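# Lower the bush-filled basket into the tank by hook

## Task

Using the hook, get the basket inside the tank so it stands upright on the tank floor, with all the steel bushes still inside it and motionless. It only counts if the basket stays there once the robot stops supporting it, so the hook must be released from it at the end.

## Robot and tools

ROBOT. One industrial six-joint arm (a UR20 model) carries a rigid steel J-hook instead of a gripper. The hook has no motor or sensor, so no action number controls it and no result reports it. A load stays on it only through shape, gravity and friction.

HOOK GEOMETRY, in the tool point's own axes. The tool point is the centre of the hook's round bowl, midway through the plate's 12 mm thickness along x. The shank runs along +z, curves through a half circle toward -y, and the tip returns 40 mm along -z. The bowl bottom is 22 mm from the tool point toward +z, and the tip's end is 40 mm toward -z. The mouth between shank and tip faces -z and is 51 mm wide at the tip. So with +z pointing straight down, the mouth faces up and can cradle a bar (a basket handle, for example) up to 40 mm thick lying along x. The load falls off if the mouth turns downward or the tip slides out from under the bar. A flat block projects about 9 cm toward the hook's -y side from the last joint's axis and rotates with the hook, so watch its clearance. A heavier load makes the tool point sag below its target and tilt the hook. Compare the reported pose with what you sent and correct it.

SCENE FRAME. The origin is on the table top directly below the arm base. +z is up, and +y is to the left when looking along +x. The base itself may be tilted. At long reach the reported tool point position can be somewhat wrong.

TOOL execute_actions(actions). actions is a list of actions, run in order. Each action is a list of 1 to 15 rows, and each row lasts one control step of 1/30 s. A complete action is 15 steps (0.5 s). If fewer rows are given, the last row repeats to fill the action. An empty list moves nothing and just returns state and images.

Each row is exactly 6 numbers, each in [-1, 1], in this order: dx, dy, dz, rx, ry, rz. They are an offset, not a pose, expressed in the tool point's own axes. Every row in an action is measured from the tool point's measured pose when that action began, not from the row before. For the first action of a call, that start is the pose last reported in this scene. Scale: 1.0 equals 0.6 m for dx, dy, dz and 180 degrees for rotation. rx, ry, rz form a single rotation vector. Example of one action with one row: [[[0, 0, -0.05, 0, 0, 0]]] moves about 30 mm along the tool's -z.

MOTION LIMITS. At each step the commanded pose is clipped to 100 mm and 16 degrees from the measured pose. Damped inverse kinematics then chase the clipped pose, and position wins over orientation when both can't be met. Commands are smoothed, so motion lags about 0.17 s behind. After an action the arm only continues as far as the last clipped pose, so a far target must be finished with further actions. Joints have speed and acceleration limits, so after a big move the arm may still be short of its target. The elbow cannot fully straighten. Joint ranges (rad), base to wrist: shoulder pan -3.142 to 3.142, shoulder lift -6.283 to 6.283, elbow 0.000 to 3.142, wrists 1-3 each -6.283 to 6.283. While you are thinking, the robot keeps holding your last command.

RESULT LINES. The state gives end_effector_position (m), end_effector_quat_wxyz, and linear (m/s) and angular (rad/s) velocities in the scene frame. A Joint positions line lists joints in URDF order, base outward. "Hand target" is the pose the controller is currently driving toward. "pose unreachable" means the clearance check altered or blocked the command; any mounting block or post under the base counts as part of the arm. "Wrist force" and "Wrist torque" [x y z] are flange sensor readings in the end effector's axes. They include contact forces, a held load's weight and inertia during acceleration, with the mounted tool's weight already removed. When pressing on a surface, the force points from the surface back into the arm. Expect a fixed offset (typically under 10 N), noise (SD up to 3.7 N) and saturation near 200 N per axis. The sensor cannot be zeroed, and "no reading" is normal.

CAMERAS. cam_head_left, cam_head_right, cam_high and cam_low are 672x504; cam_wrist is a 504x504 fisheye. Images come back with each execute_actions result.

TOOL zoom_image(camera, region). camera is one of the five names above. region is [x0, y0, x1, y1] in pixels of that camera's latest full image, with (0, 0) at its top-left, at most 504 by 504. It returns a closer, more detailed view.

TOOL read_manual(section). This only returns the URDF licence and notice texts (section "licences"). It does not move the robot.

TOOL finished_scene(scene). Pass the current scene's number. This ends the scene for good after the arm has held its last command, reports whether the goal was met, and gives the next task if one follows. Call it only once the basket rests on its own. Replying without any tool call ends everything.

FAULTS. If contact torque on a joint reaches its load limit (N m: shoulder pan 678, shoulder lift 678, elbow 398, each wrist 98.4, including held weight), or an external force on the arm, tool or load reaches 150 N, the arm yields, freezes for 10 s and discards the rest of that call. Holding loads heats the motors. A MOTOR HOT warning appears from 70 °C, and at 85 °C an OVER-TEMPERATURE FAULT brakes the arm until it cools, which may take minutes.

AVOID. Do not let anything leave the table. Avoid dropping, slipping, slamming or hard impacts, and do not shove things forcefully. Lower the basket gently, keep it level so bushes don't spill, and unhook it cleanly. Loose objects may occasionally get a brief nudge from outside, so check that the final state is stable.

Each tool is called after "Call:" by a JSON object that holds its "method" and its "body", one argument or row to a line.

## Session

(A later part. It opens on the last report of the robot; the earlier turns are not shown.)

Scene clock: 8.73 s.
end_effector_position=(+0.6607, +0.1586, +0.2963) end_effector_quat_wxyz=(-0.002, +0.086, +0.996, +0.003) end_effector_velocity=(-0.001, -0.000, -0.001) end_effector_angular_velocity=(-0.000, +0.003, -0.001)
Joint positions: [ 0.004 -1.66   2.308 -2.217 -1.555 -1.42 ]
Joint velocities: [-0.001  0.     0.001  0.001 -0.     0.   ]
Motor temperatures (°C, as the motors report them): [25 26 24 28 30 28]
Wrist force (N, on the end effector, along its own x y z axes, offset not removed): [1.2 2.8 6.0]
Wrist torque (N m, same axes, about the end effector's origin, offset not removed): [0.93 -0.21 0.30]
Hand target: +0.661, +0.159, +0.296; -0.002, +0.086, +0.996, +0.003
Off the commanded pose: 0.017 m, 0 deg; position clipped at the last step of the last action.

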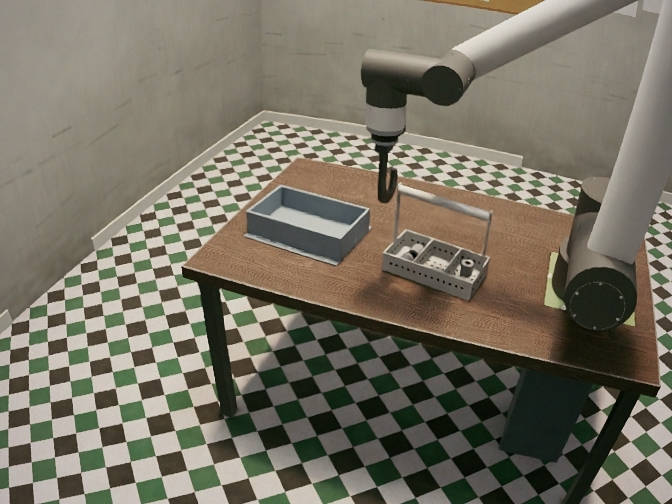

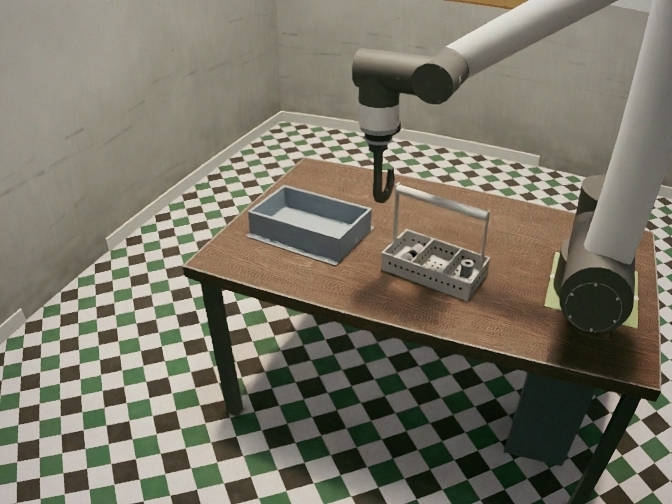

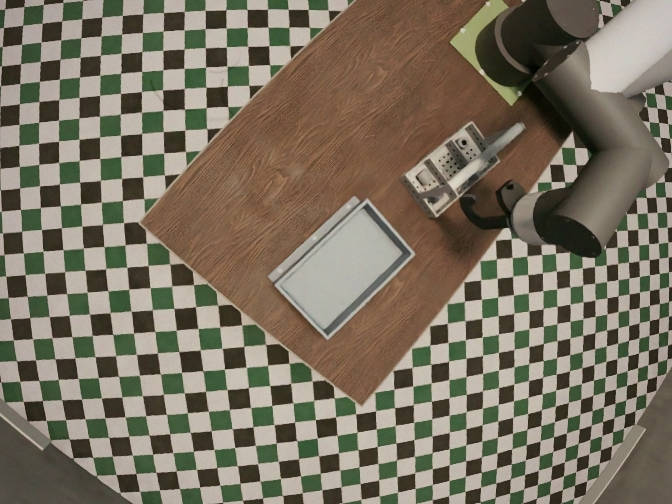

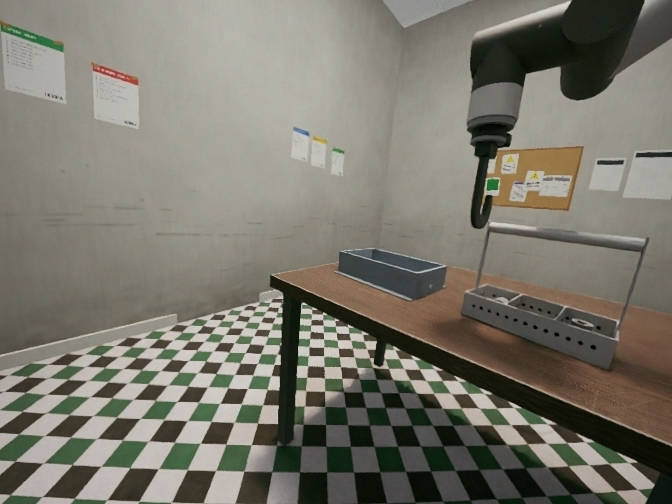

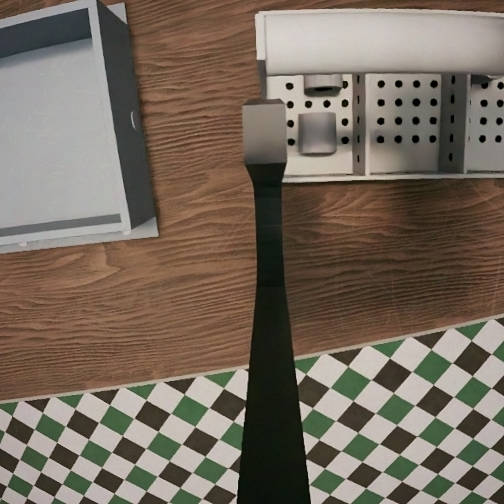

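Call:
{"method": "execute_actions", "body": {
  "actions": [
    [[0.0049,0.001,0.0039,0,0,0],[0.0147,0.002,0.0118,0,0,0],[0.0294,0.003,0.0236,0,0,0],[0.049,0.004,0.0394,0,0,0],[0.0711,0.005,0.0571,0,0,0],[0.0956,0.006,0.0768,0,0,0],[0.1201,0.007,0.0965,0,0,0],[0.1446,0.007,0.1162,0,0,0],[0.1666,0.007,0.134,0,0,0],[0.1887,0.007,0.1517,0,0,0],[0.2083,0.007,0.1675,0,0,0],[0.223,0.007,0.1793,0,0,0],[0.2352,0.007,0.1891,0,0,0],[0.2426,0.007,0.195,0,0,0],[0.245,0.007,0.197,0,0,0]]
  ]
}}

Scene clock: 10.37 s.
end_effector_position=(+0.5379, +0.1840, +0.1979) end_effector_quat_wxyz=(-0.004, +0.086, +0.996, +0.003) end_effector_velocity=(-0.253, +0.045, -0.205) end_effector_angular_velocity=(-0.000, -0.005, -0.001)
Joint positions: [ 0.047 -1.691  2.515 -2.389 -1.555 -1.377]
Joint velocities: [ 0.094 -0.016  0.428 -0.419  0.     0.095]
Motor temperatures (°C, as the motors report them): [25 26 24 28 30 28]
Wrist force (N, on the end effector, along its own x y z axes, offset not removed): [7.3 0.4 6.5]
Wrist torque (N m, same axes, about the end effector's origin, offset not removed): [0.41 -1.24 -0.02]
Hand target: +0.516, +0.188, +0.180; -0.003, +0.086, +0.996, +0.003
Off the commanded pose: 0.029 m, 0 deg.

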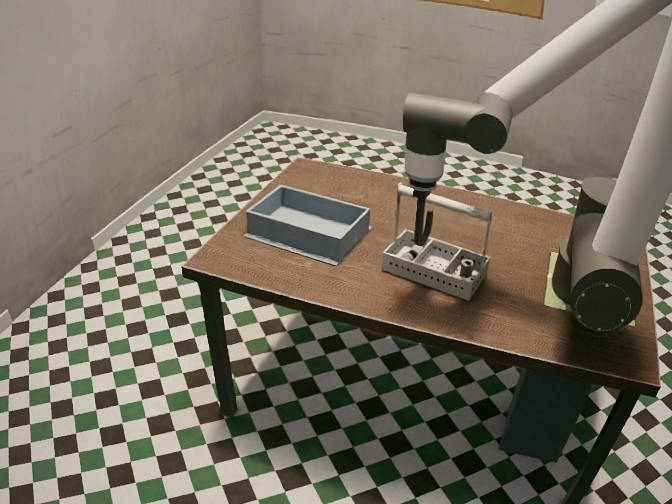

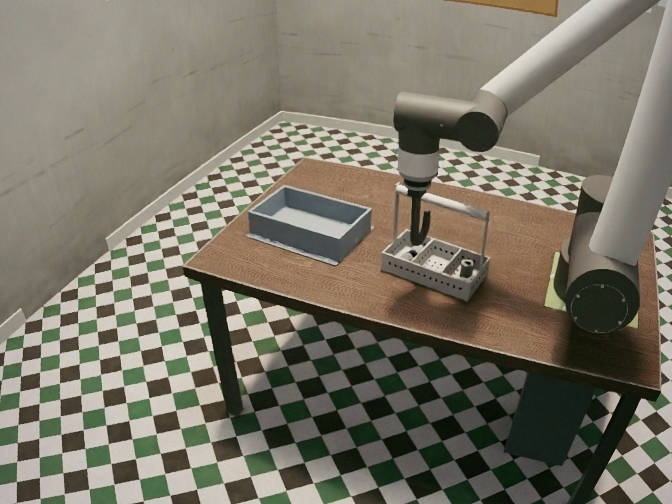

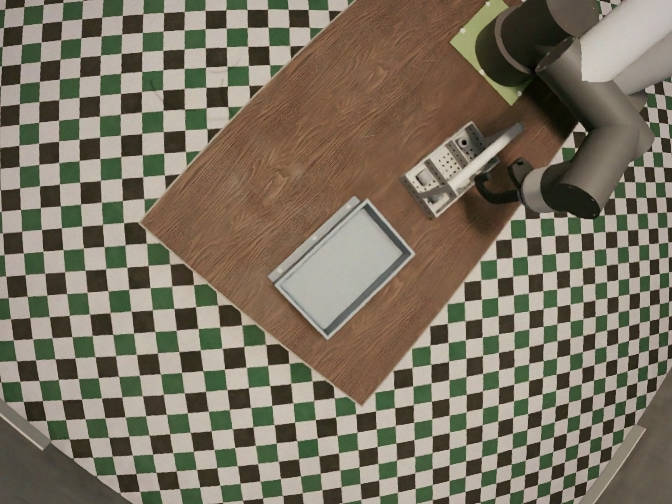

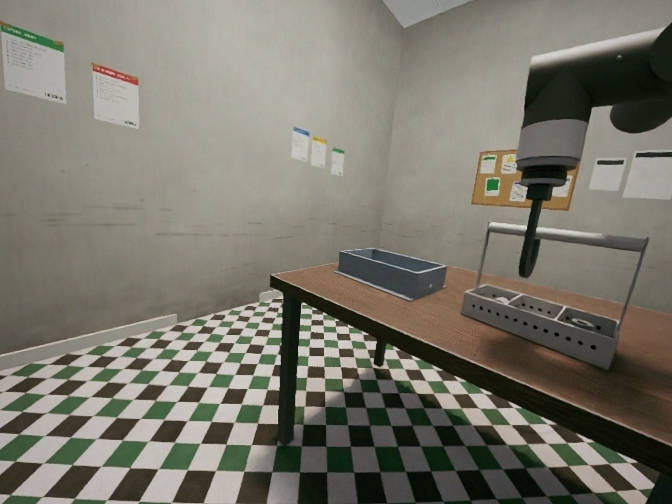

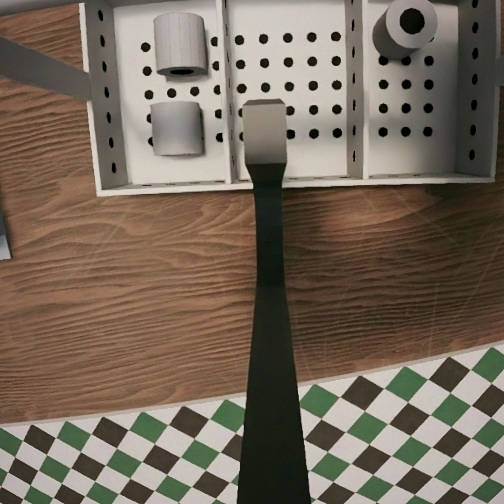

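Call:
{"method": "execute_actions", "body": {
  "actions": []
}}

Scene clock: 10.43 s.
end_effector_position=(+0.5256, +0.1863, +0.1878) end_effector_quat_wxyz=(-0.003, +0.086, +0.996, +0.003) end_effector_velocity=(-0.123, +0.023, -0.101) end_effector_angular_velocity=(-0.000, -0.016, -0.002)
Joint positions: [ 0.052 -1.691  2.537 -2.411 -1.555 -1.372]
Joint velocities: [ 0.051 -0.001  0.215 -0.231 -0.     0.053]
Motor temperatures (°C, as the motors report them): [25 26 24 28 30 28]
Wrist force (N, on the end effector, along its own x y z axes, offset not removed): [10.2 2.4 9.9]
Wrist torque (N m, same axes, about the end effector's origin, offset not removed): [0.98 -1.77 -0.11]
Hand target: +0.516, +0.188, +0.180; -0.003, +0.086, +0.996, +0.003
Off the commanded pose: 0.013 m, 0 deg.

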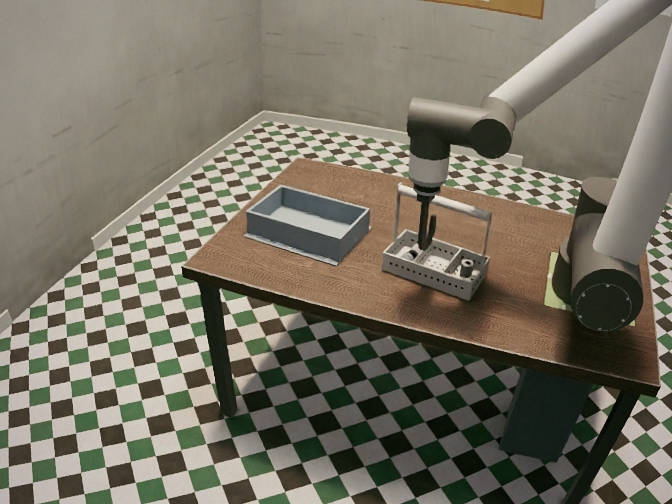

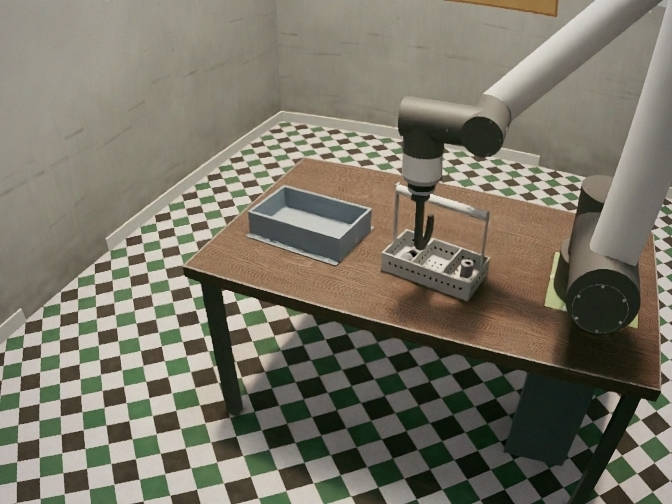

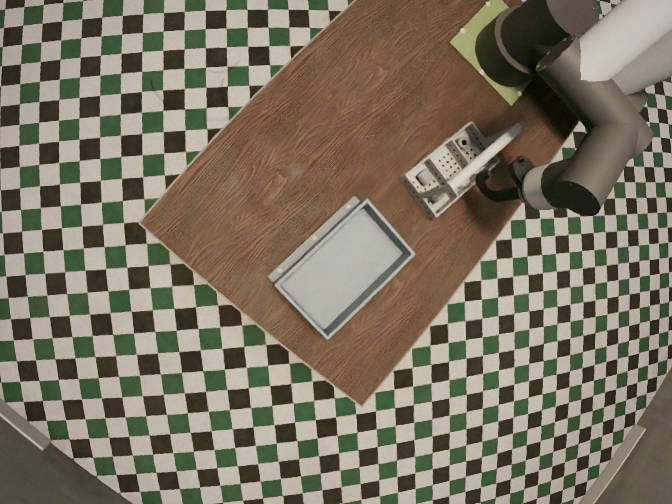

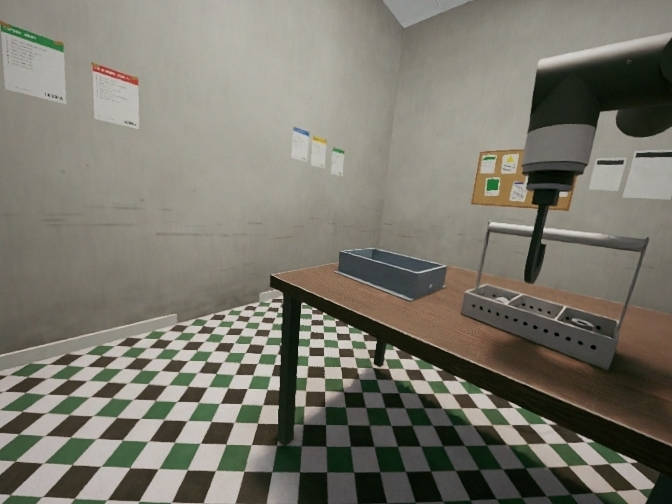

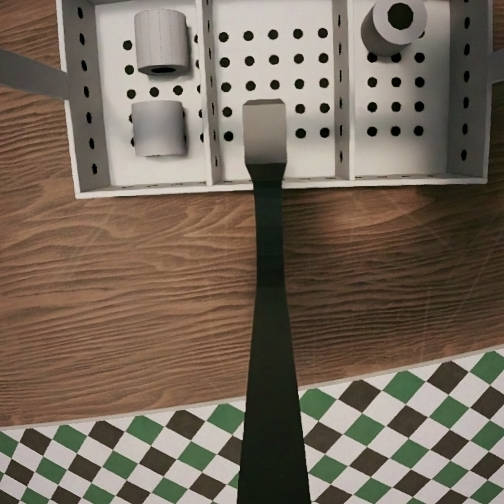

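Call:
{"method": "execute_actions", "body": {
  "actions": []
}}

Scene clock: 10.47 s.
end_effector_position=(+0.5222, +0.1870, +0.1850) end_effector_quat_wxyz=(-0.003, +0.086, +0.996, +0.003) end_effector_velocity=(-0.082, +0.016, -0.068) end_effector_angular_velocity=(-0.000, -0.010, -0.000)
Joint positions: [ 0.053 -1.691  2.542 -2.418 -1.555 -1.371]
Joint velocities: [ 0.035  0.001  0.143 -0.154 -0.     0.035]
Motor temperatures (°C, as the motors report them): [25 26 24 28 30 28]
Wrist force (N, on the end effector, along its own x y z axes, offset not removed): [5.6 2.2 8.4]
Wrist torque (N m, same axes, about the end effector's origin, offset not removed): [0.83 -0.94 0.12]
Hand target: +0.516, +0.188, +0.180; -0.003, +0.086, +0.996, +0.003
Off the commanded pose: 0.009 m, 0 deg.

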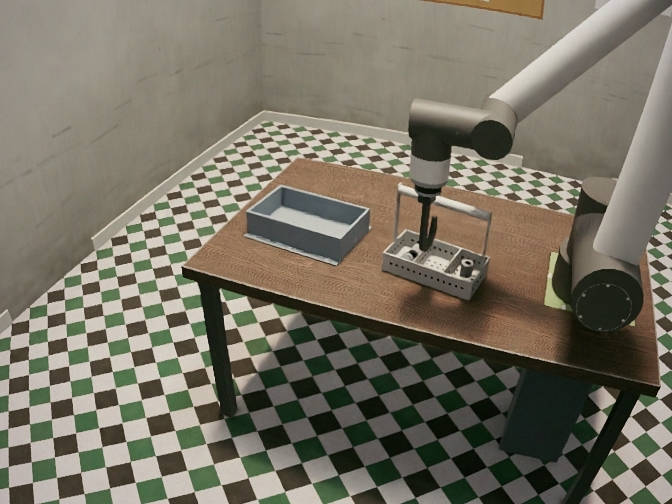

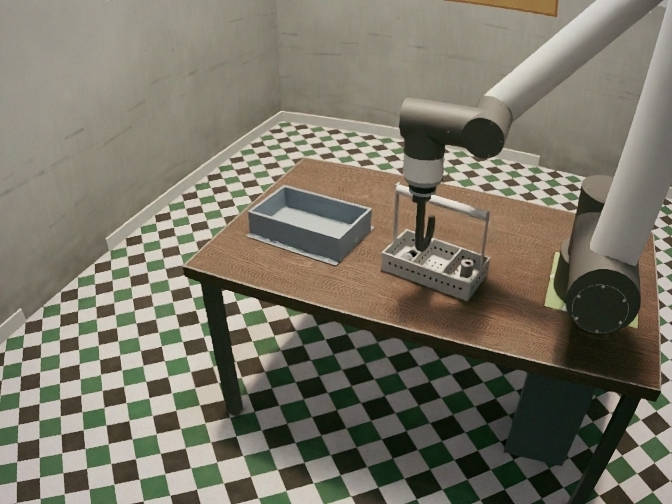

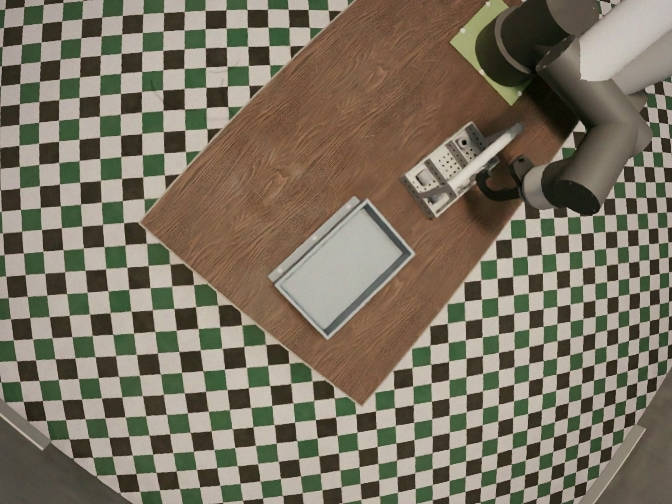

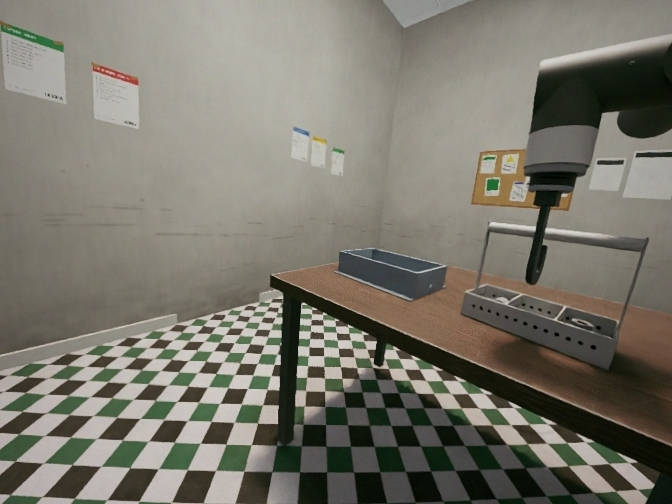

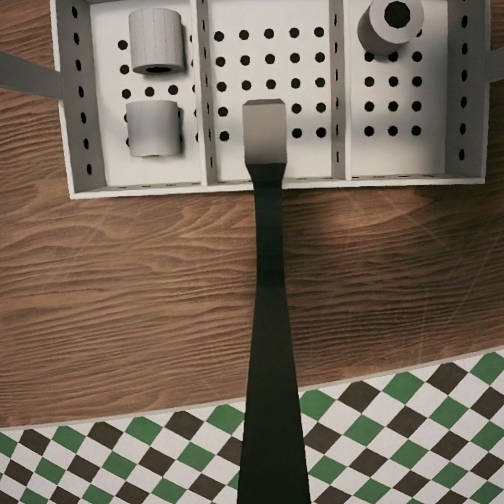

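Call:
{"method": "execute_actions", "body": {
  "actions": [
    [[0.010,-0.004,0.0083,0,0,0],[0.009,-0.013,0.0083,0,0,0],[0.0075,-0.027,0.0083,0,0,0],[0.006,-0.045,0.0083,0,0,0],[0.004,-0.064,0.0083,0,0,0],[0.002,-0.083,0.0083,0,0,0],[0,-0.101,0.0083,0,0,0],[-0.002,-0.117,0.0083,0,0,0],[-0.003,-0.130,0.0083,0,0,0],[-0.004,-0.139,0.0083,0,0,0],[-0.0045,-0.144,0.0083,0,0,0],[-0.0045,-0.145,0.0083,0,0,0]]
  ]
}}

Scene clock: 11.87 s.
end_effector_position=(+0.5100, +0.1068, +0.1794) end_effector_quat_wxyz=(-0.003, +0.086, +0.996, +0.002) end_effector_velocity=(-0.001, -0.072, +0.002) end_effector_angular_velocity=(+0.014, -0.003, +0.006)
Joint positions: [-0.102 -1.737  2.589 -2.416 -1.557 -1.525]
Joint velocities: [-0.154 -0.037  0.022  0.017  0.013 -0.16 ]
Motor temperatures (°C, as the motors report them): [25 26 24 28 30 28]
Wrist force (N, on the end effector, along its own x y z axes, offset not removed): [2.3 -1.4 5.3]
Wrist torque (N m, same axes, about the end effector's origin, offset not removed): [0.26 -0.37 0.14]
Hand target: +0.510, +0.101, +0.180; -0.003, +0.086, +0.996, +0.003
Off the commanded pose: 0.006 m, 0 deg.

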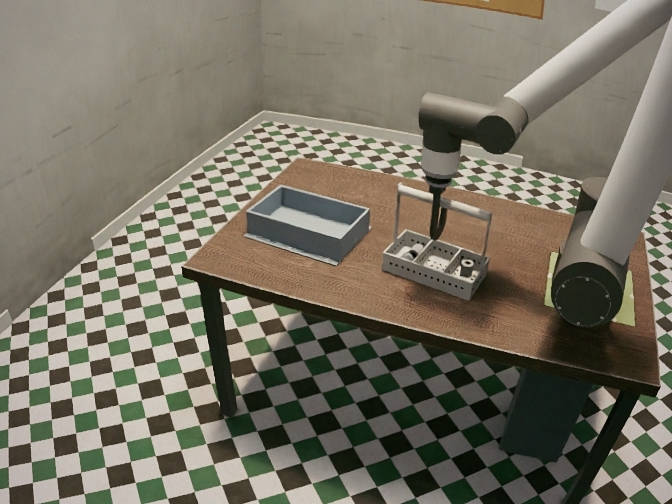

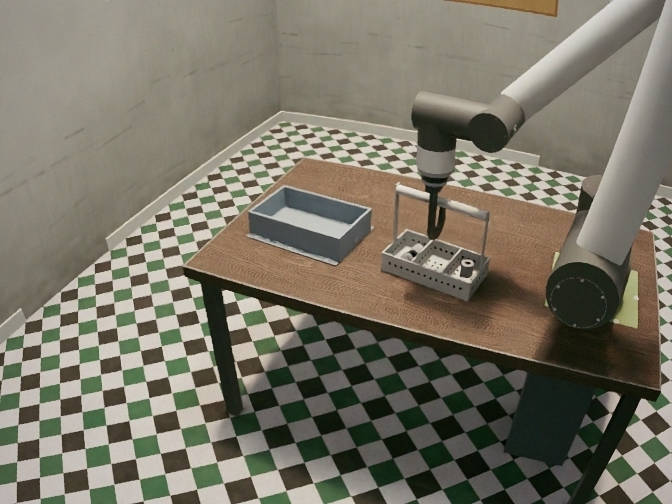

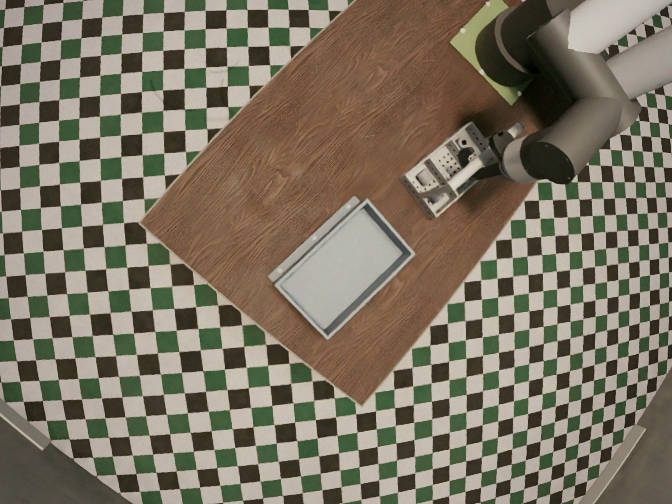

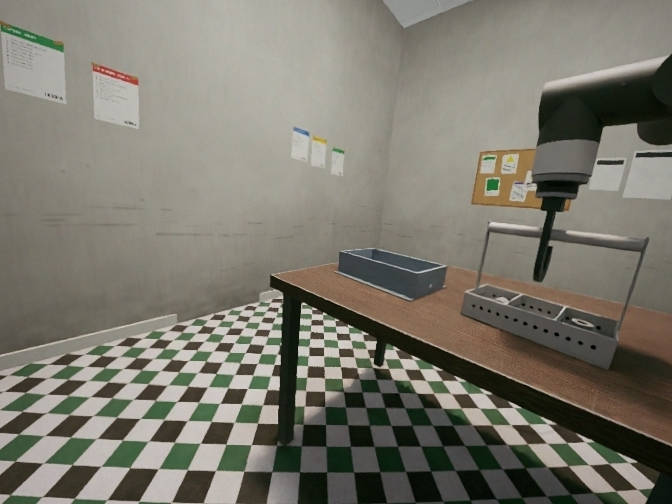

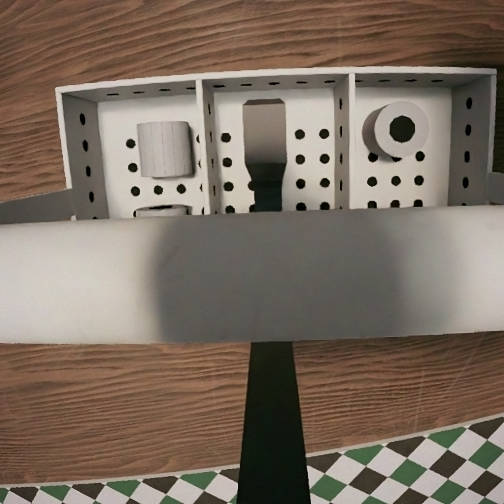

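Call:
{"method": "execute_actions", "body": {
  "actions": []
}}

Scene clock: 11.90 s.
end_effector_position=(+0.5100, +0.1048, +0.1795) end_effector_quat_wxyz=(-0.003, +0.086, +0.996, +0.002) end_effector_velocity=(-0.002, -0.048, +0.000) end_effector_angular_velocity=(+0.011, +0.001, +0.006)
Joint positions: [-0.106 -1.738  2.59  -2.416 -1.557 -1.53 ]
Joint velocities: [-0.105 -0.025  0.016  0.013  0.01  -0.111]
Motor temperatures (°C, as the motors report them): [25 26 24 28 30 28]
Wrist force (N, on the end effector, along its own x y z axes, offset not removed): [2.4 1.2 4.4]
Wrist torque (N m, same axes, about the end effector's origin, offset not removed): [0.71 -0.46 0.22]
Hand target: +0.510, +0.101, +0.180; -0.003, +0.086, +0.996, +0.003
Off the commanded pose: 0.004 m, 0 deg.

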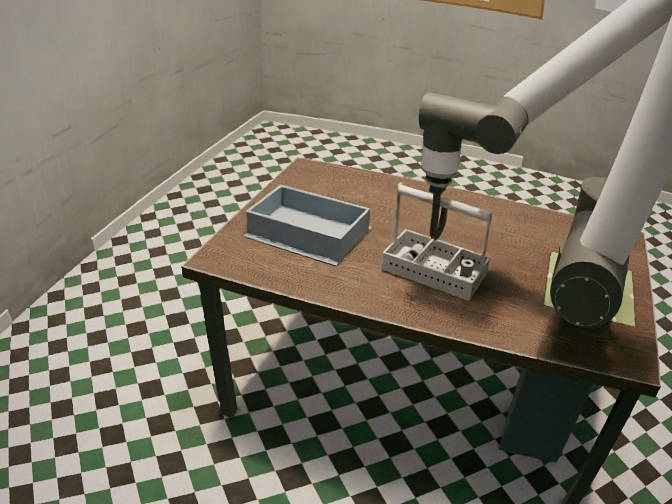

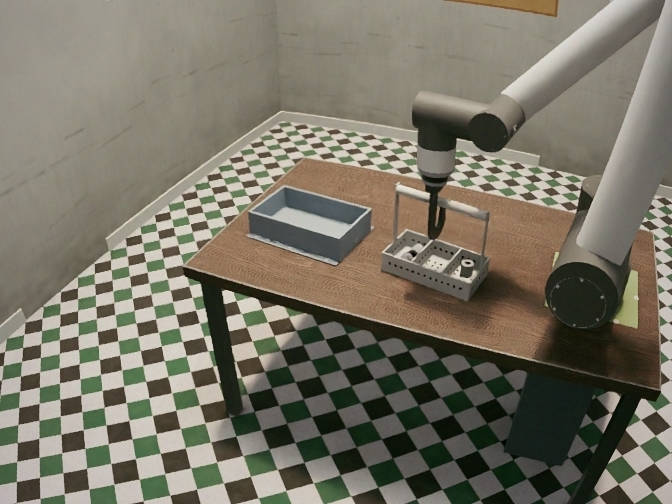

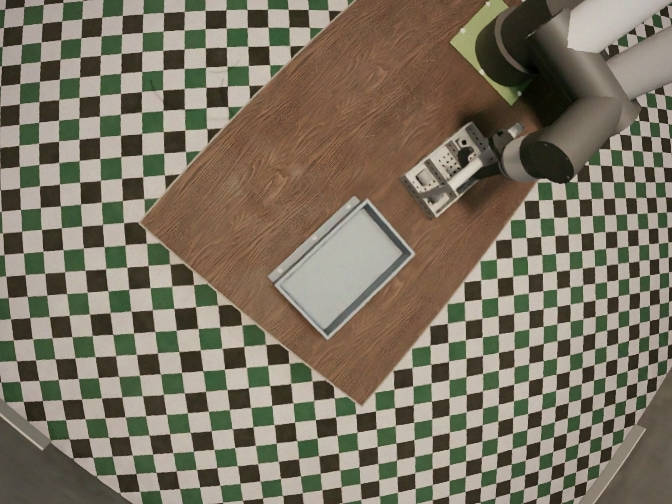

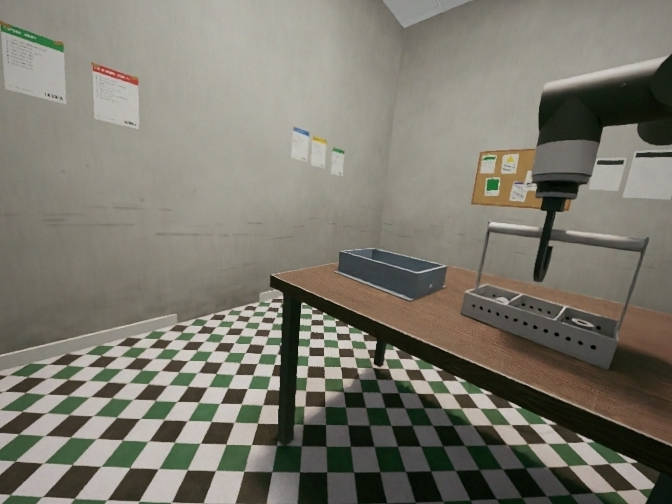

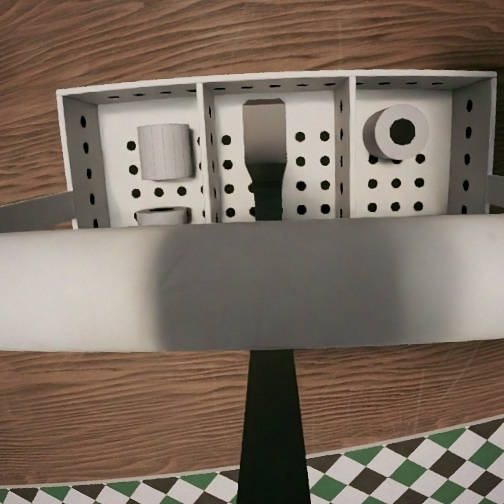

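Call:
{"method": "execute_actions", "body": {
  "actions": [
    [[0,-0.004,-0.004,0,0,0],[0,-0.004,-0.013,0,0,0],[0,-0.004,-0.027,0,0,0],[0,-0.004,-0.044,0,0,0],[0,-0.004,-0.062,0,0,0],[0,-0.004,-0.079,0,0,0],[0,-0.004,-0.093,0,0,0],[0,-0.004,-0.104,0,0,0],[0,-0.004,-0.111,0,0,0],[0,-0.004,-0.116,0,0,0],[0,-0.004,-0.119,0,0,0],[0,-0.004,-0.122,0,0,0],[0,-0.004,-0.124,0,0,0],[0,-0.004,-0.126,0,0,0],[0,-0.004,-0.128,0,0,0]]
  ]
}}

Scene clock: 14.00 s.
end_effector_position=(+0.5103, +0.1023, +0.2493) end_effector_quat_wxyz=(-0.002, +0.086, +0.996, +0.002) end_effector_velocity=(-0.002, -0.002, +0.071) end_effector_angular_velocity=(+0.002, +0.010, +0.001)
Joint positions: [-0.112 -1.841  2.523 -2.248 -1.557 -1.536]
Joint velocities: [-0.005 -0.091 -0.075  0.176  0.    -0.006]
Motor temperatures (°C, as the motors report them): [25 26 24 28 30 28]
Wrist force (N, on the end effector, along its own x y z axes, offset not removed): [0.6 4.0 1.4]
Wrist torque (N m, same axes, about the end effector's origin, offset not removed): [1.13 -0.11 0.29]
Hand target: +0.510, +0.102, +0.256; -0.003, +0.086, +0.996, +0.002
Off the commanded pose: 0.007 m, 0 deg.

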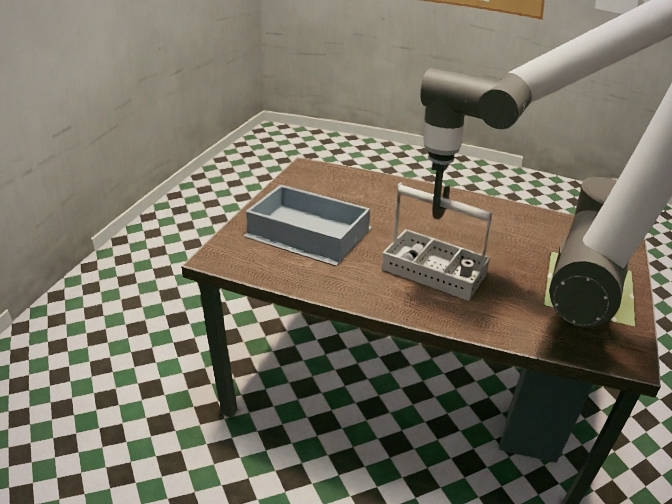

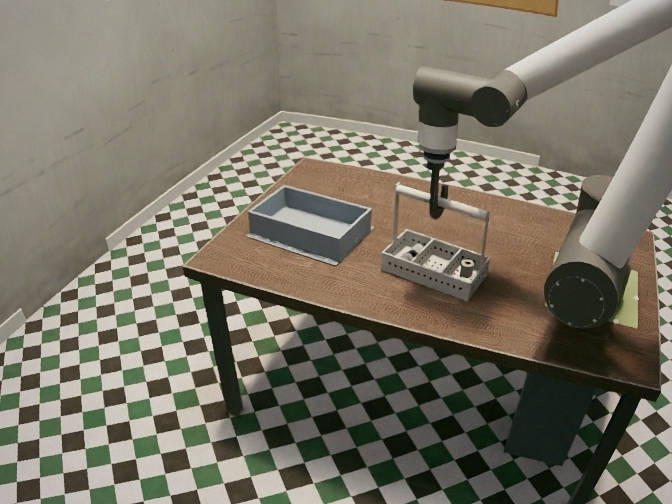

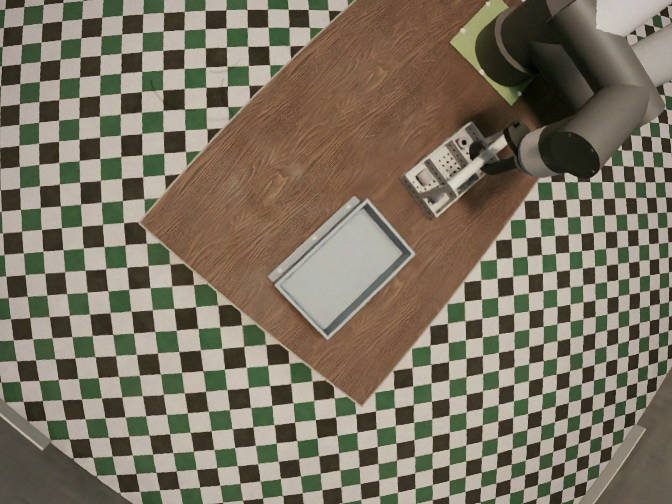

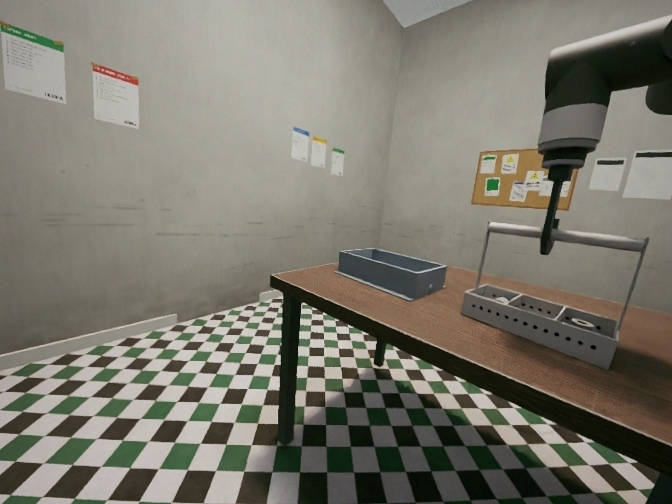

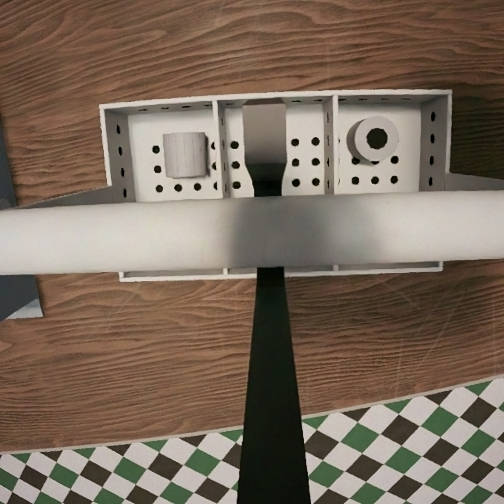

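Call:
{"method": "execute_actions", "body": {
  "actions": []
}}

Scene clock: 14.07 s.
end_effector_position=(+0.5102, +0.1022, +0.2529) end_effector_quat_wxyz=(-0.003, +0.086, +0.996, +0.002) end_effector_velocity=(-0.001, -0.000, +0.040) end_effector_angular_velocity=(+0.002, +0.005, +0.001)
Joint positions: [-0.112 -1.845  2.519 -2.239 -1.557 -1.536]
Joint velocities: [-0.003 -0.05  -0.042  0.097  0.001 -0.004]
Motor temperatures (°C, as the motors report them): [25 26 24 28 30 28]
Wrist force (N, on the end effector, along its own x y z axes, offset not removed): [4.6 2.5 2.7]
Wrist torque (N m, same axes, about the end effector's origin, offset not removed): [0.74 -0.89 0.10]
Hand target: +0.510, +0.102, +0.256; -0.003, +0.086, +0.996, +0.002
Off the commanded pose: 0.003 m, 0 deg.

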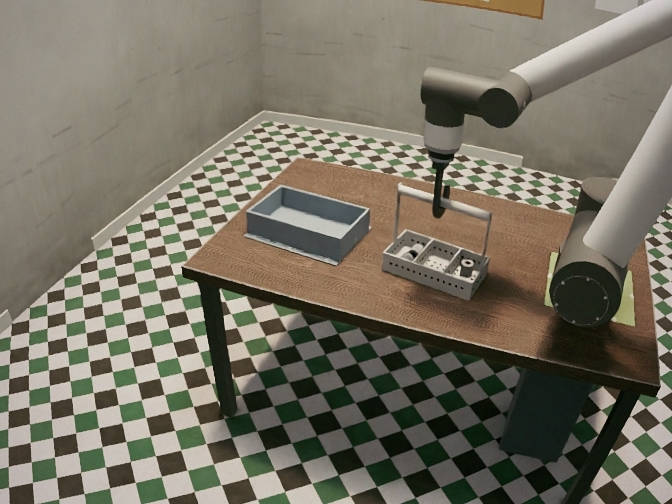

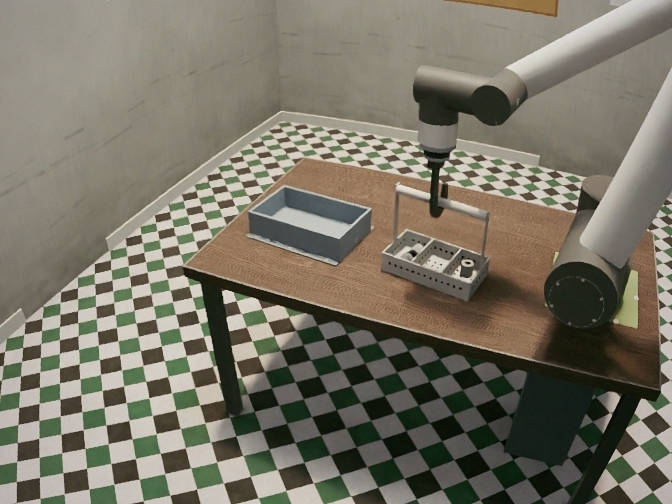

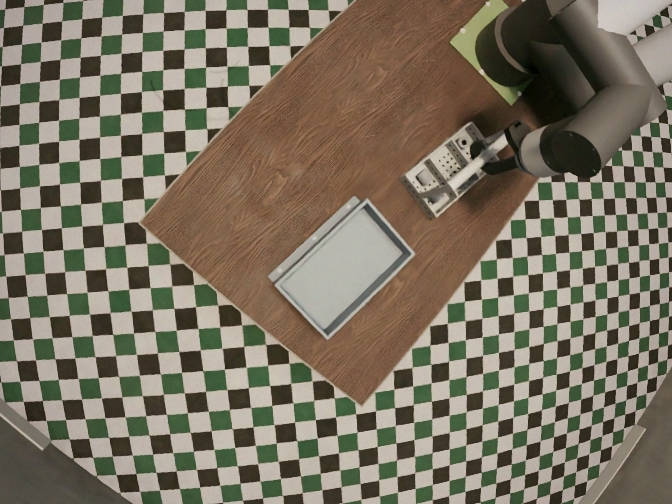

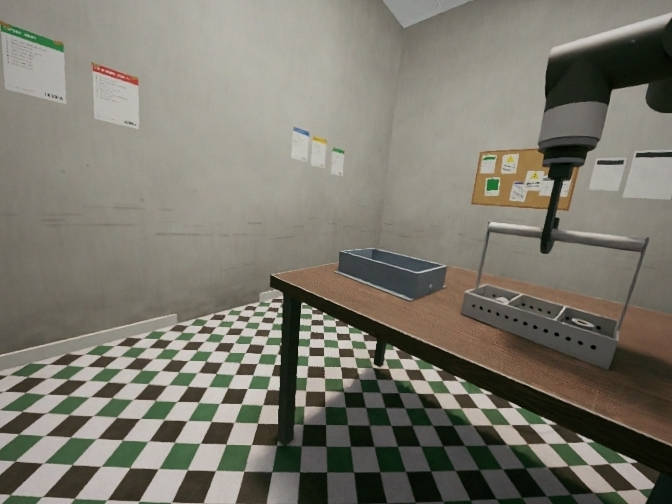

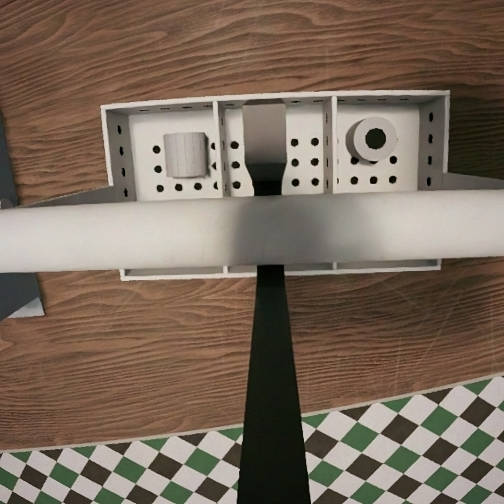

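Call:
{"method": "execute_actions", "body": {
  "actions": []
}}

Scene clock: 15.73 s.
end_effector_position=(+0.5101, +0.1022, +0.2560) end_effector_quat_wxyz=(-0.003, +0.086, +0.996, +0.002) end_effector_velocity=(+0.001, -0.000, +0.002) end_effector_angular_velocity=(-0.001, -0.003, -0.000)
Joint positions: [-0.113 -1.849  2.516 -2.231 -1.557 -1.536]
Joint velocities: [-0.    -0.001 -0.001 -0.001 -0.    -0.   ]
Motor temperatures (°C, as the motors report them): [25 26 24 28 30 28]
Wrist force (N, on the end effector, along its own x y z axes, offset not removed): [1.0 1.7 3.6]
Wrist torque (N m, same axes, about the end effector's origin, offset not removed): [0.70 -0.25 0.16]
Hand target: +0.510, +0.102, +0.256; -0.003, +0.086, +0.996, +0.002
Off the commanded pose: 0.000 m, 0 deg.

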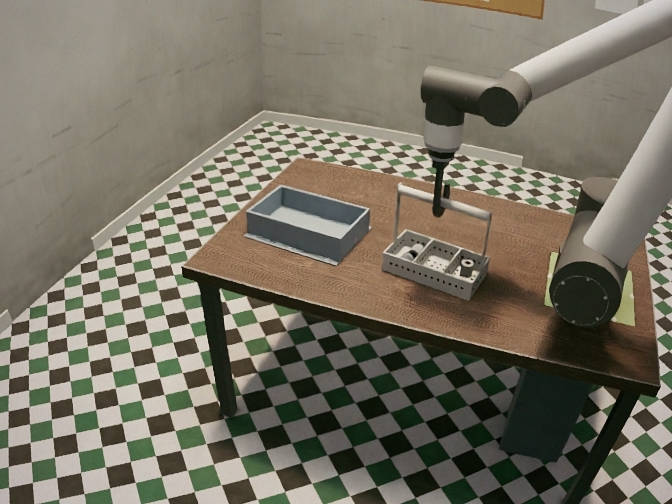

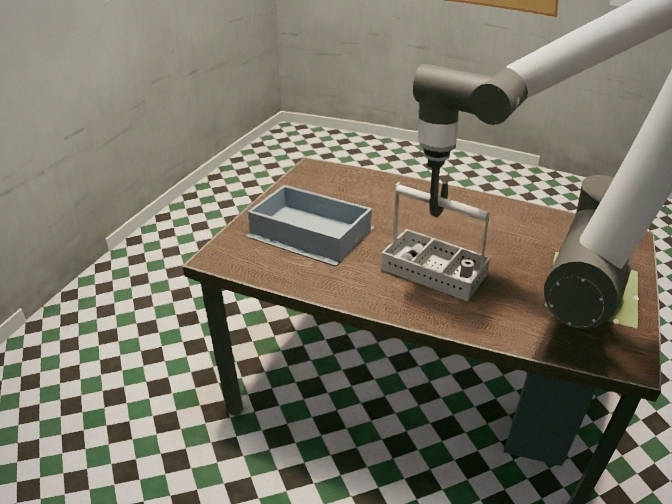

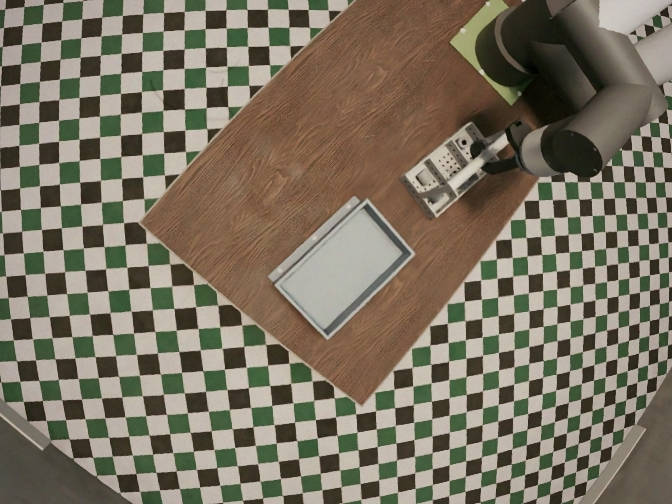

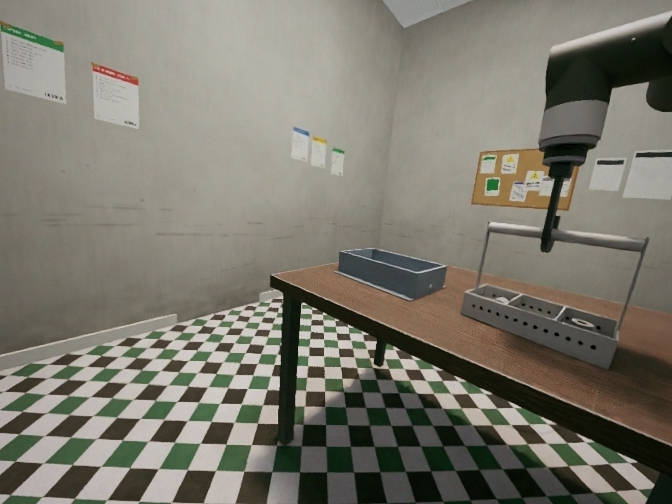

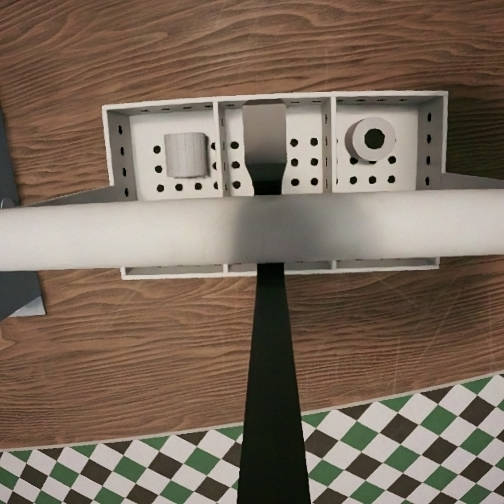

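Call:
{"method": "zoom_image", "body": {
  "camera": "cam_low",
  "region": [480, 180, 620, 290]
}}

Region (480, 180, 620, 290) of cam_low's 672x504 image, scaled by 3.600, with more detail than that image has; it fills the top 396 rows of this view, and the rest is white.

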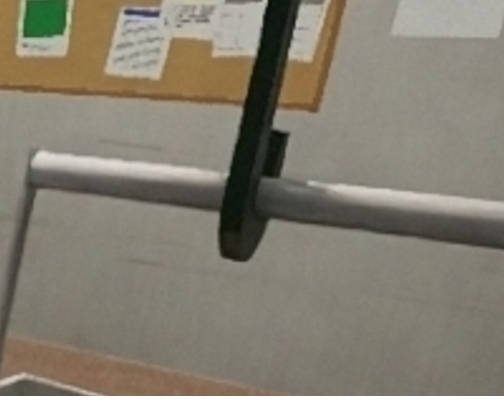

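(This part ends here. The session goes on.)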